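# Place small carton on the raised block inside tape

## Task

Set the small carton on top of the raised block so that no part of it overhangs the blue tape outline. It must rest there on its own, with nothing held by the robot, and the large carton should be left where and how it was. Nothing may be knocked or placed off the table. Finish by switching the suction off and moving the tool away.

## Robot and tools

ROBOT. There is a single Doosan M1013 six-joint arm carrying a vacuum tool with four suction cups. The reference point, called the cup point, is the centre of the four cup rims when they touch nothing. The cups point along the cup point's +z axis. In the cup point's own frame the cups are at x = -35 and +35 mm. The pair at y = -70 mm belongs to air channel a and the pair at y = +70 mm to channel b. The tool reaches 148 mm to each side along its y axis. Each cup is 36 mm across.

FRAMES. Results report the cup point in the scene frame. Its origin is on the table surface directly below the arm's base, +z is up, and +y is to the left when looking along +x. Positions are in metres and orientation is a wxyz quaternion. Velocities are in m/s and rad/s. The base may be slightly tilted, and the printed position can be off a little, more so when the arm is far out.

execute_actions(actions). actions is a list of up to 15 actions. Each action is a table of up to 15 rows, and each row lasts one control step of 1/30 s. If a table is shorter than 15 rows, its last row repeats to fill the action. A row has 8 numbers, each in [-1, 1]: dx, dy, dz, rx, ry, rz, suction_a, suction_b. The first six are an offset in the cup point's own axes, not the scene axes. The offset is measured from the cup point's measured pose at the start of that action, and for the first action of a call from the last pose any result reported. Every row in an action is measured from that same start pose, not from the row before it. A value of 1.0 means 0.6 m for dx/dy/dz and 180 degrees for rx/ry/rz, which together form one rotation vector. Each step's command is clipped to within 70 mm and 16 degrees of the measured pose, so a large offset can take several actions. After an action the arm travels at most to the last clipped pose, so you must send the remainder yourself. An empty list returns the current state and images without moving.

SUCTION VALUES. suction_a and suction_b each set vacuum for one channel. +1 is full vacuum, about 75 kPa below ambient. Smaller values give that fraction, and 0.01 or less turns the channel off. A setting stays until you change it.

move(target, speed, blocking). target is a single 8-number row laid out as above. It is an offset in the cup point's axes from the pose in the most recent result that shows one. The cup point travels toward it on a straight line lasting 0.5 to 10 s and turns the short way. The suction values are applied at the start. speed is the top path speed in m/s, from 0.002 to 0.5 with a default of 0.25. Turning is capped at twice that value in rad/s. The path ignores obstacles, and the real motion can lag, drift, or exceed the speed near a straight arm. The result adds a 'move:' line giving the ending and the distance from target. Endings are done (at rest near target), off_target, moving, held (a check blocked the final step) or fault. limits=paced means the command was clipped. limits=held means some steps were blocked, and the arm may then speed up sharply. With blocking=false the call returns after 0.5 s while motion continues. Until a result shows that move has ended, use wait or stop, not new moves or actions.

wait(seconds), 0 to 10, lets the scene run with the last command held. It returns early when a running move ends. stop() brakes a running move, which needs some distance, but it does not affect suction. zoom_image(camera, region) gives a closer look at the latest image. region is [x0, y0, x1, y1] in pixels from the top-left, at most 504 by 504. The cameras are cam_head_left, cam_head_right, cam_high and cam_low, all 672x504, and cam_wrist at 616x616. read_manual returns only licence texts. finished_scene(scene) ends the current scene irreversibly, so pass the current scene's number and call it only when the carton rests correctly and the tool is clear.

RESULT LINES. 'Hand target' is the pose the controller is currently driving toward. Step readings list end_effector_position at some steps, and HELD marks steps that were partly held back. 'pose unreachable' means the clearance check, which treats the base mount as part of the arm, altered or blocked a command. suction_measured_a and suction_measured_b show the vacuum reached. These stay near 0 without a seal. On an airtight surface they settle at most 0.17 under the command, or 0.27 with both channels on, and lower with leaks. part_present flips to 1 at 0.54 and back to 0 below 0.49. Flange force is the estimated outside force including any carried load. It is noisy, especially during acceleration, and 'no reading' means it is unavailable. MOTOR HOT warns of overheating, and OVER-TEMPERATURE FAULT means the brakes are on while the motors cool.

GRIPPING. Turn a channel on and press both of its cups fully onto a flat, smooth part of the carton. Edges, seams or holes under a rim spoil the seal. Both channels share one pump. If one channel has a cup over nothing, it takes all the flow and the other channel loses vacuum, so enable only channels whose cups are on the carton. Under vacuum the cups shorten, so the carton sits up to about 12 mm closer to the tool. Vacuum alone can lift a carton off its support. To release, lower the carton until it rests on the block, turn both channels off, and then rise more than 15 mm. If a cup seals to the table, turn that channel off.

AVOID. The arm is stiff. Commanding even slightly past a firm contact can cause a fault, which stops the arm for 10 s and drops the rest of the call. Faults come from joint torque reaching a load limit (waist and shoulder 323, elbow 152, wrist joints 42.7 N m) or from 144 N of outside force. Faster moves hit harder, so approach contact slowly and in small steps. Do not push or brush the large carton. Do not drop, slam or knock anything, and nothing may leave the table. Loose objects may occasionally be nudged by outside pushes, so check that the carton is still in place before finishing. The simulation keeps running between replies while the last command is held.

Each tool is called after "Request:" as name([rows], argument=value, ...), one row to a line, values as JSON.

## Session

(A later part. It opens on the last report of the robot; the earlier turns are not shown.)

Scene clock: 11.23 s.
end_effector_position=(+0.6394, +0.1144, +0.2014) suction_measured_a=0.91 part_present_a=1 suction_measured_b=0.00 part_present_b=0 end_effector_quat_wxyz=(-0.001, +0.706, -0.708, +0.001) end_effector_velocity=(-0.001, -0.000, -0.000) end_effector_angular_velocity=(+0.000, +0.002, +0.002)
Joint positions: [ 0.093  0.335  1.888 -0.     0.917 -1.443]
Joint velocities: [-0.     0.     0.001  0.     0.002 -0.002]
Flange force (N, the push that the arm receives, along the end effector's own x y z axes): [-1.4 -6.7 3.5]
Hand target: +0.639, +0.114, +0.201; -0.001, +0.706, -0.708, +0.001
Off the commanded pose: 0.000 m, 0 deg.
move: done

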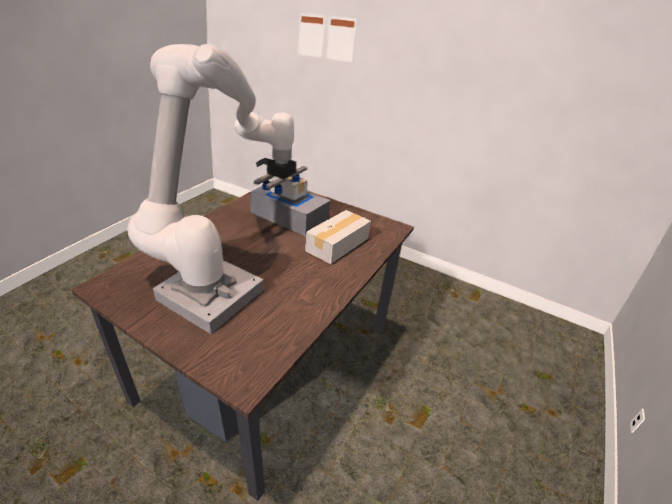

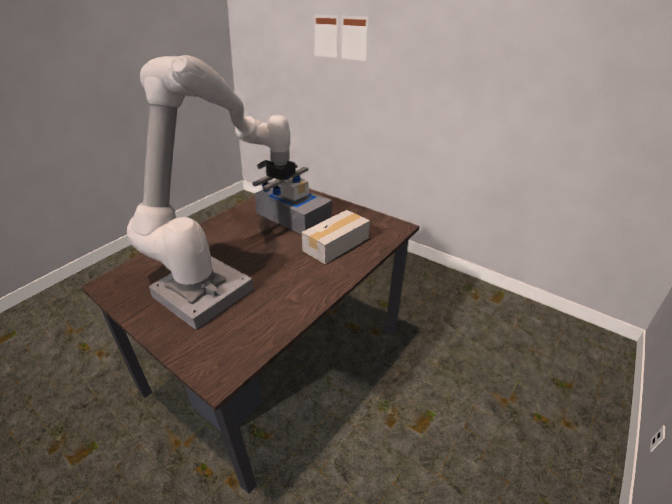

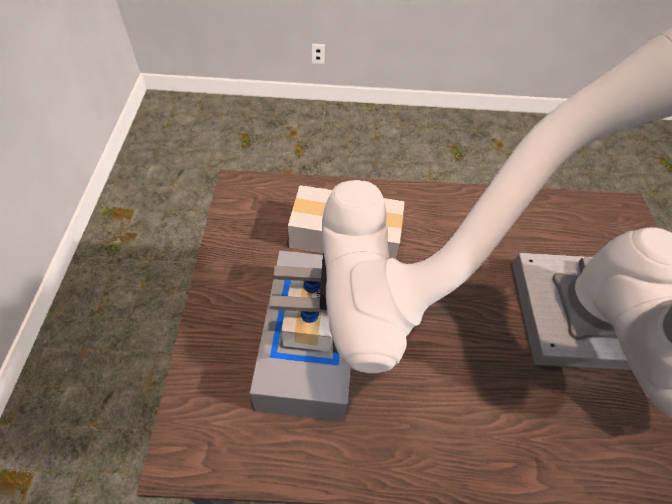

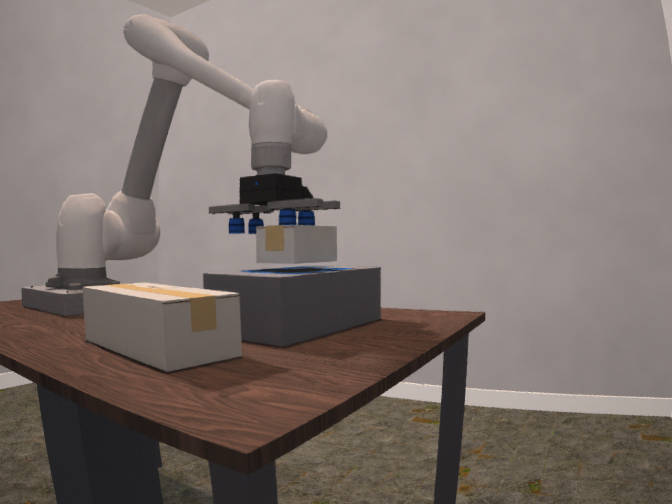

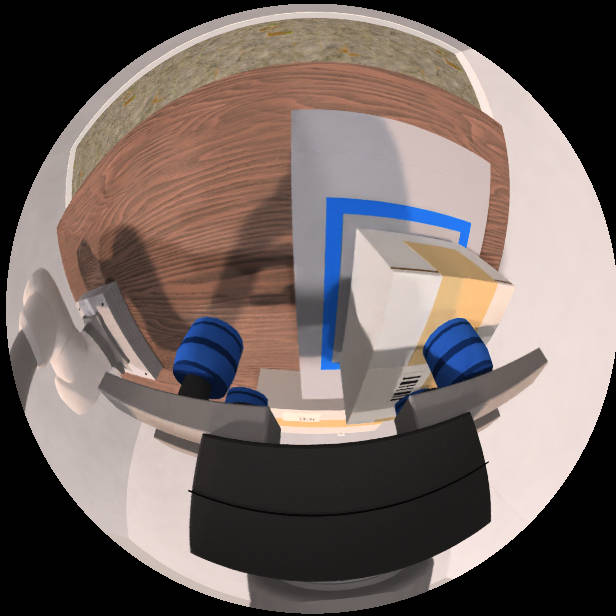

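Request:
move(target=[-0.008,0,0.024,0,0,0,1,0], speed=0.03)

Scene clock: 12.10 s.
end_effector_position=(+0.6395, +0.1192, +0.1871) suction_measured_a=0.91 part_present_a=1 suction_measured_b=0.00 part_present_b=0 end_effector_quat_wxyz=(-0.001, +0.706, -0.708, +0.001) end_effector_velocity=(-0.000, +0.000, +0.000) end_effector_angular_velocity=(+0.000, -0.000, +0.000)
Joint positions: [ 0.101  0.351  1.896 -0.     0.892 -1.436]
Joint velocities: [ 0.    -0.     0.     0.001 -0.    -0.   ]
Flange force (N, the push that the arm receives, along the end effector's own x y z axes): [-0.9 -6.9 5.2]
Hand target: +0.639, +0.119, +0.187; -0.001, +0.706, -0.708, +0.001
Off the commanded pose: 0.000 m, 0 deg.
move: done

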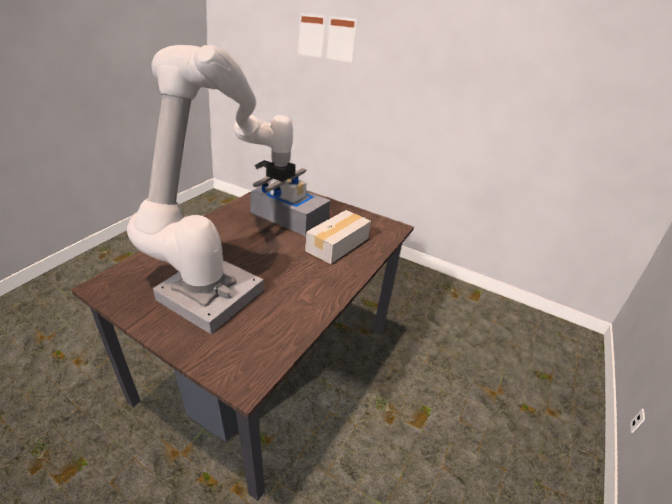

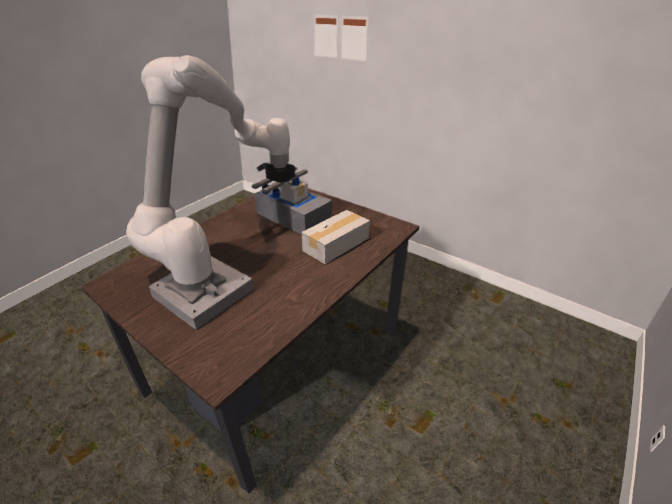

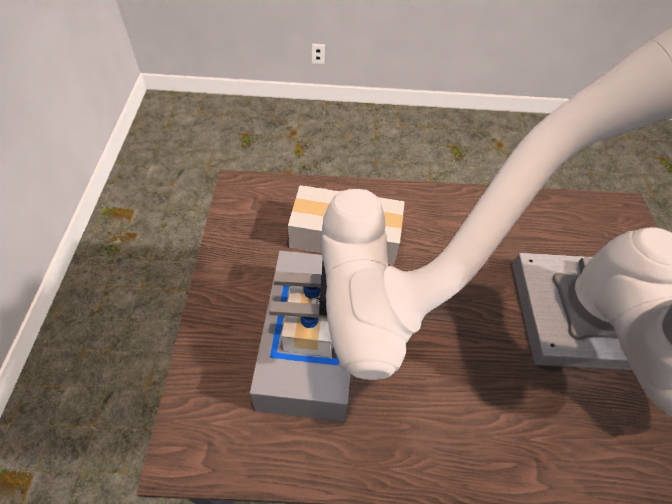

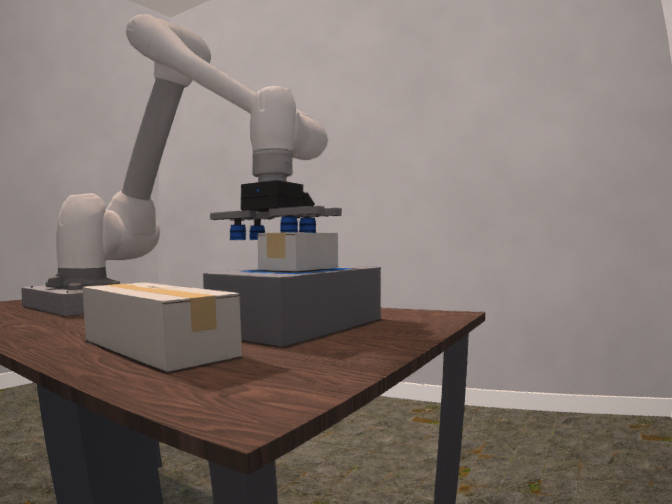

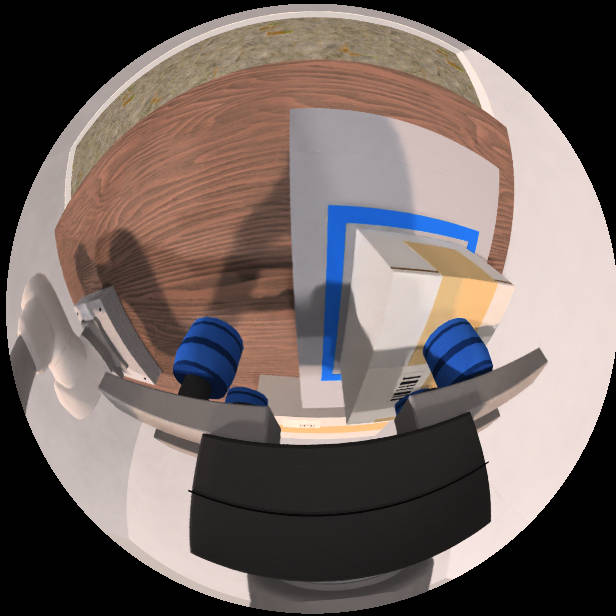

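Request:
move(target=[0.005,0,0.006,0,0,0,1,0], speed=0.02)

Request:
execute_actions([
  [[0,0,0,0,0,0,0,0]],
])

Request:
move(target=[0,0.1,-0.2,0,0,0,0,0], speed=0.3)

Scene clock: 28.83 s.
end_effector_position=(+0.6396, +0.1162, +0.1837) suction_measured_a=0.91 part_present_a=1 suction_measured_b=0.00 part_present_b=0 end_effector_quat_wxyz=(-0.001, +0.706, -0.708, +0.002) end_effector_velocity=(-0.000, -0.000, -0.000) end_effector_angular_velocity=(-0.001, -0.000, +0.001)
Joint positions: [ 0.096  0.354  1.9   -0.     0.885 -1.44 ]
Joint velocities: [ 0.    -0.     0.    -0.001 -0.001 -0.   ]
Flange force (N, the push that the arm receives, along the end effector's own x y z axes): [-15.5 2.0 -40.9]
Hand target: +0.639, +0.116, +0.183; -0.001, +0.706, -0.708, +0.001
Off the commanded pose: 0.000 m, 0 deg.
move: done

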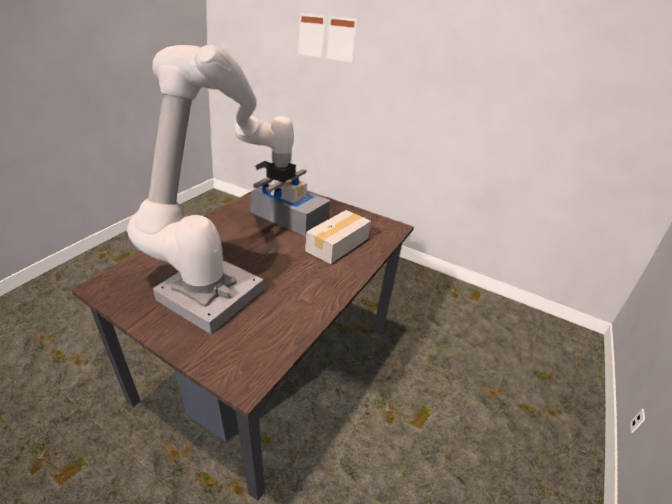

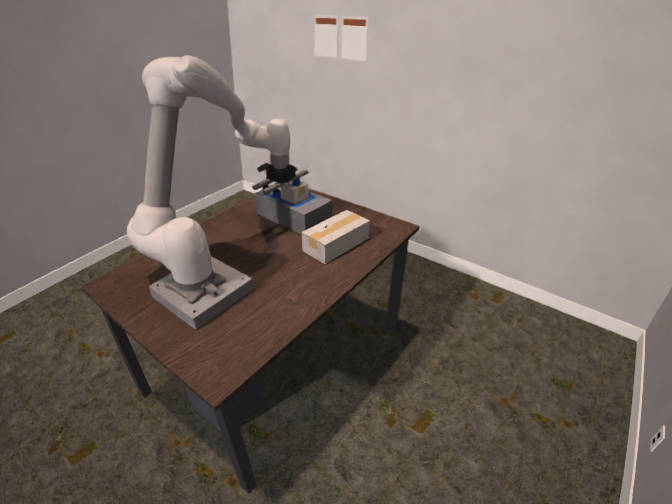

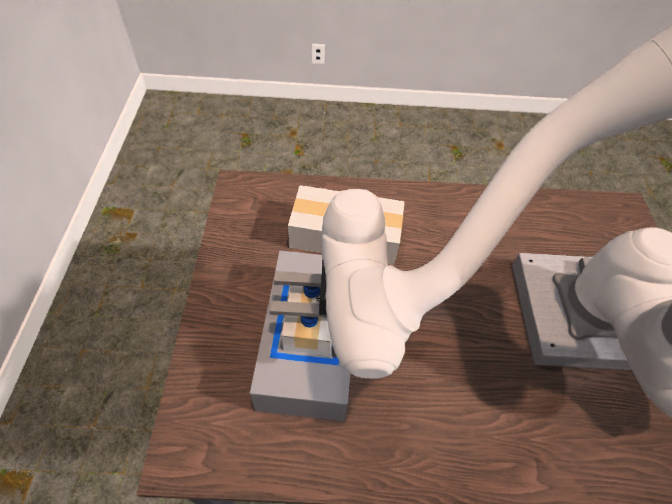

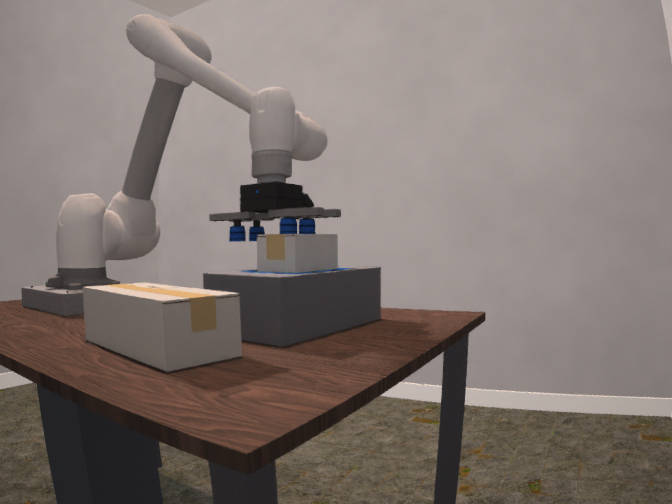

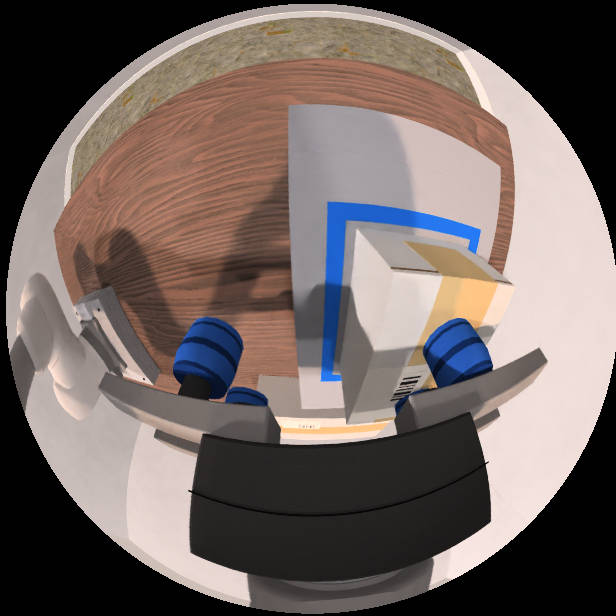

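Scene clock: 29.33 s.
end_effector_position=(+0.6396, +0.1162, +0.1838) suction_measured_a=0.00 part_present_a=0 suction_measured_b=0.00 part_present_b=0 end_effector_quat_wxyz=(-0.001, +0.706, -0.708, +0.002) end_effector_velocity=(+0.000, -0.001, -0.000) end_effector_angular_velocity=(+0.001, +0.001, -0.003)
Joint positions: [ 0.096  0.354  1.9   -0.     0.885 -1.44 ]
Joint velocities: [-0.001  0.001  0.     0.001 -0.     0.001]
Flange force (N, the push that the arm receives, along the end effector's own x y z axes): [-14.5 8.0 -58.7]
Hand target: +0.640, +0.116, +0.184; -0.001, +0.706, -0.708, +0.002
Off the commanded pose: 0.000 m, 0 deg.
Step readings (end_effector_position):
0: (+0.6396, +0.1162, +0.1837)
1: (+0.6396, +0.1162, +0.1837)
2: (+0.6396, +0.1162, +0.1838)
4: (+0.6396, +0.1162, +0.1838)
8: (+0.6396, +0.1162, +0.1838)
15: end_effector_position above

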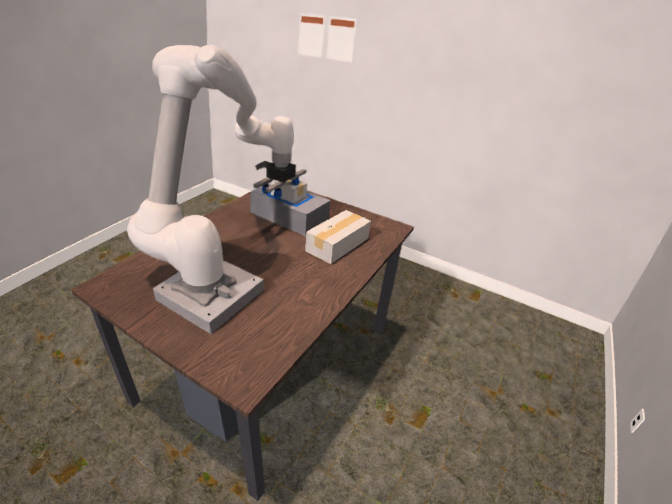

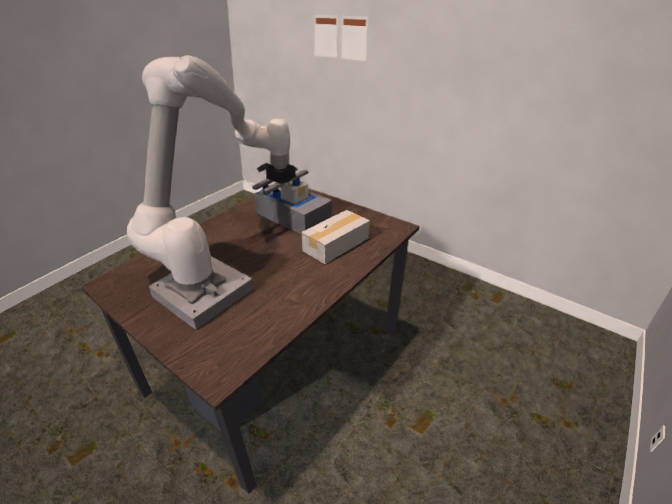

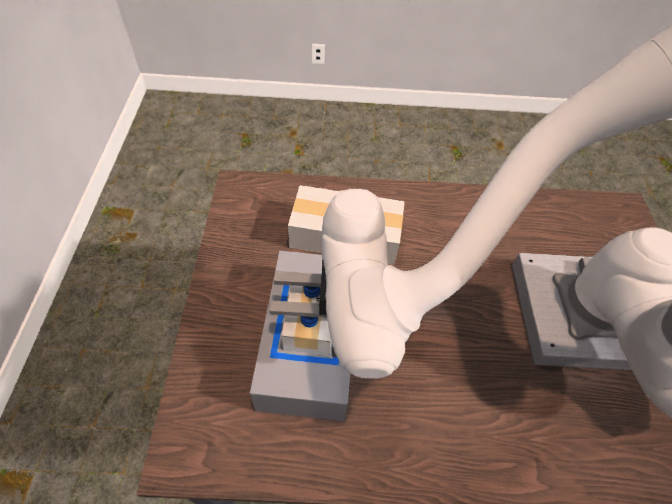

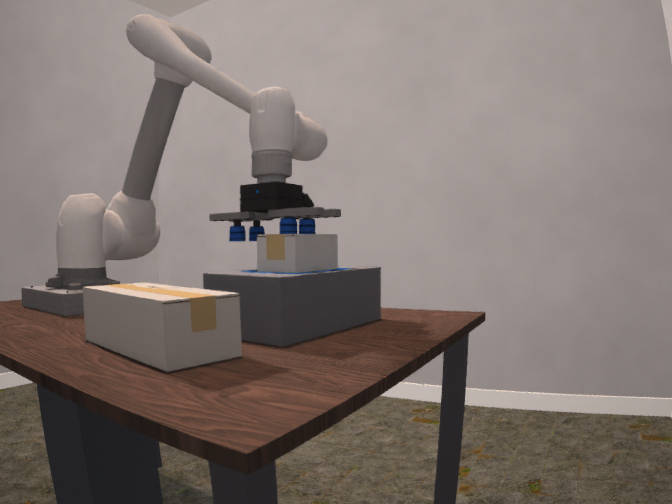

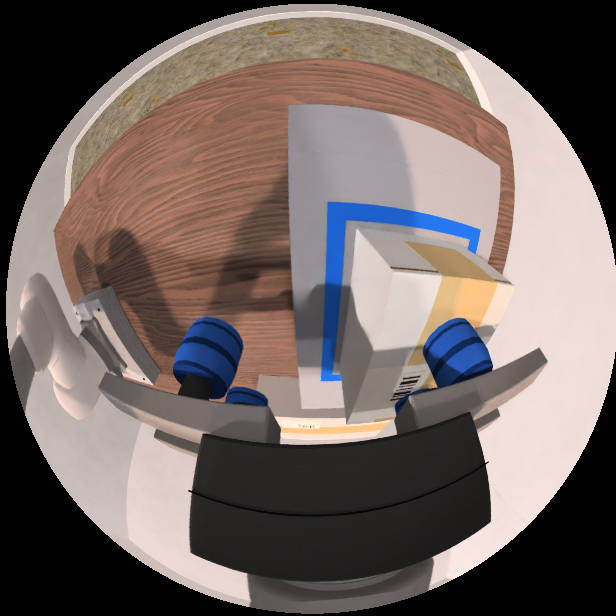

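Scene clock: 30.20 s.
end_effector_position=(+0.5792, +0.1164, +0.3034) suction_measured_a=0.00 part_present_a=0 suction_measured_b=0.00 part_present_b=0 end_effector_quat_wxyz=(-0.001, +0.706, -0.708, +0.001) end_effector_velocity=(-0.000, -0.000, +0.001) end_effector_angular_velocity=(+0.001, +0.001, -0.000)
Joint positions: [ 0.109  0.157  1.906 -0.     1.076 -1.427]
Joint velocities: [-0.001 -0.001 -0.001  0.001  0.002 -0.001]
Flange force (N, the push that the arm receives, along the end effector's own x y z axes): [-1.7 -4.3 0.9]
Hand target: +0.579, +0.116, +0.304; -0.001, +0.706, -0.708, +0.002
Off the commanded pose: 0.000 m, 0 deg.
move: done

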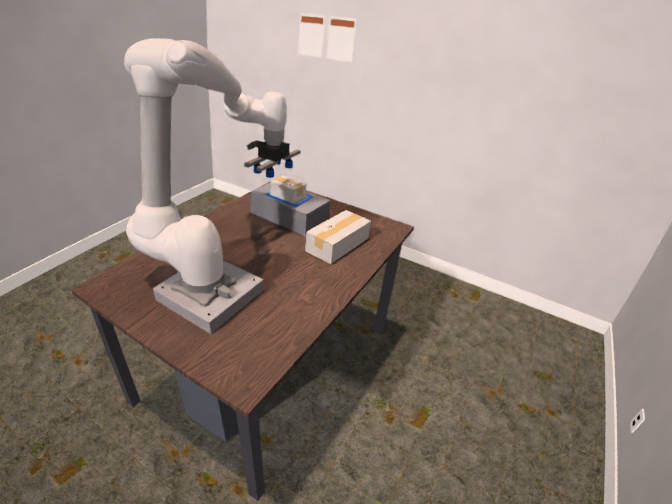

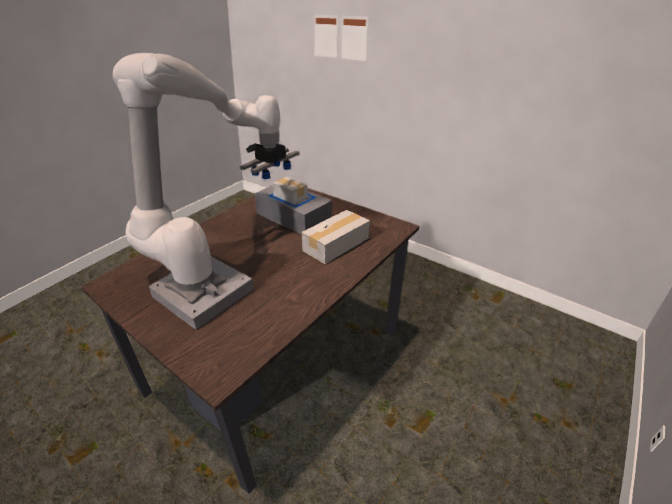

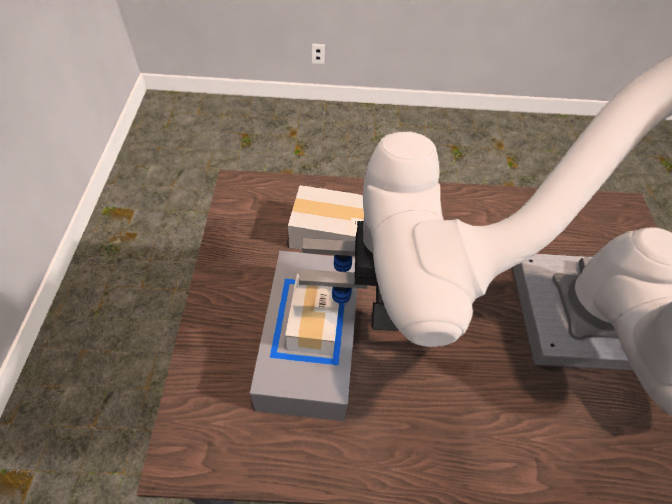

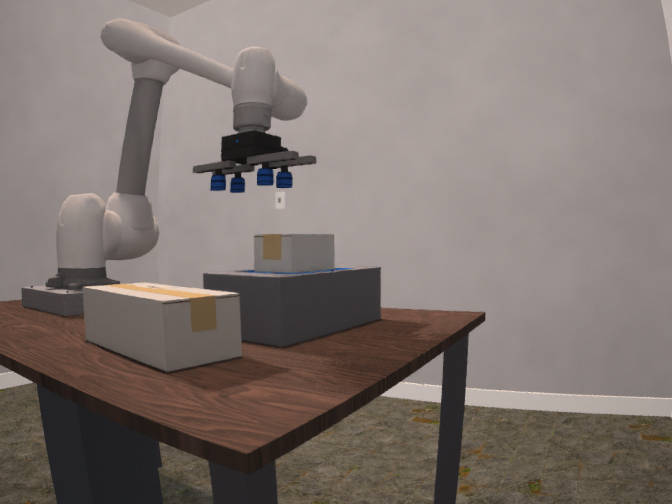

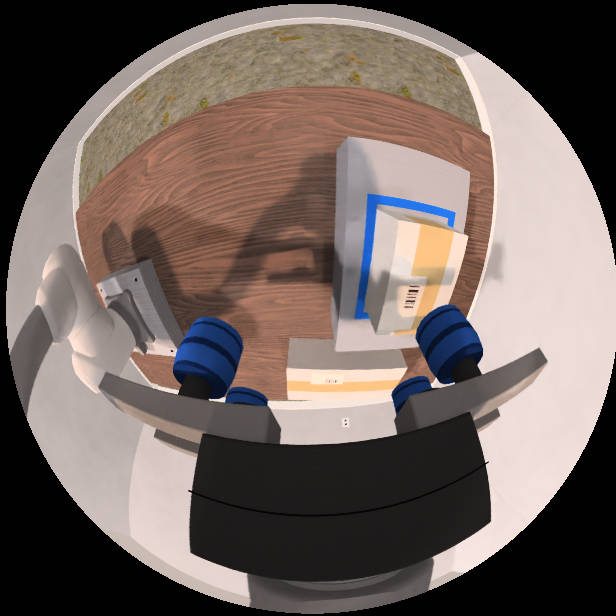

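Dragged slightly but still within the tape.

Request:
finished_scene(scene=1)

The scene is finished: the task was done.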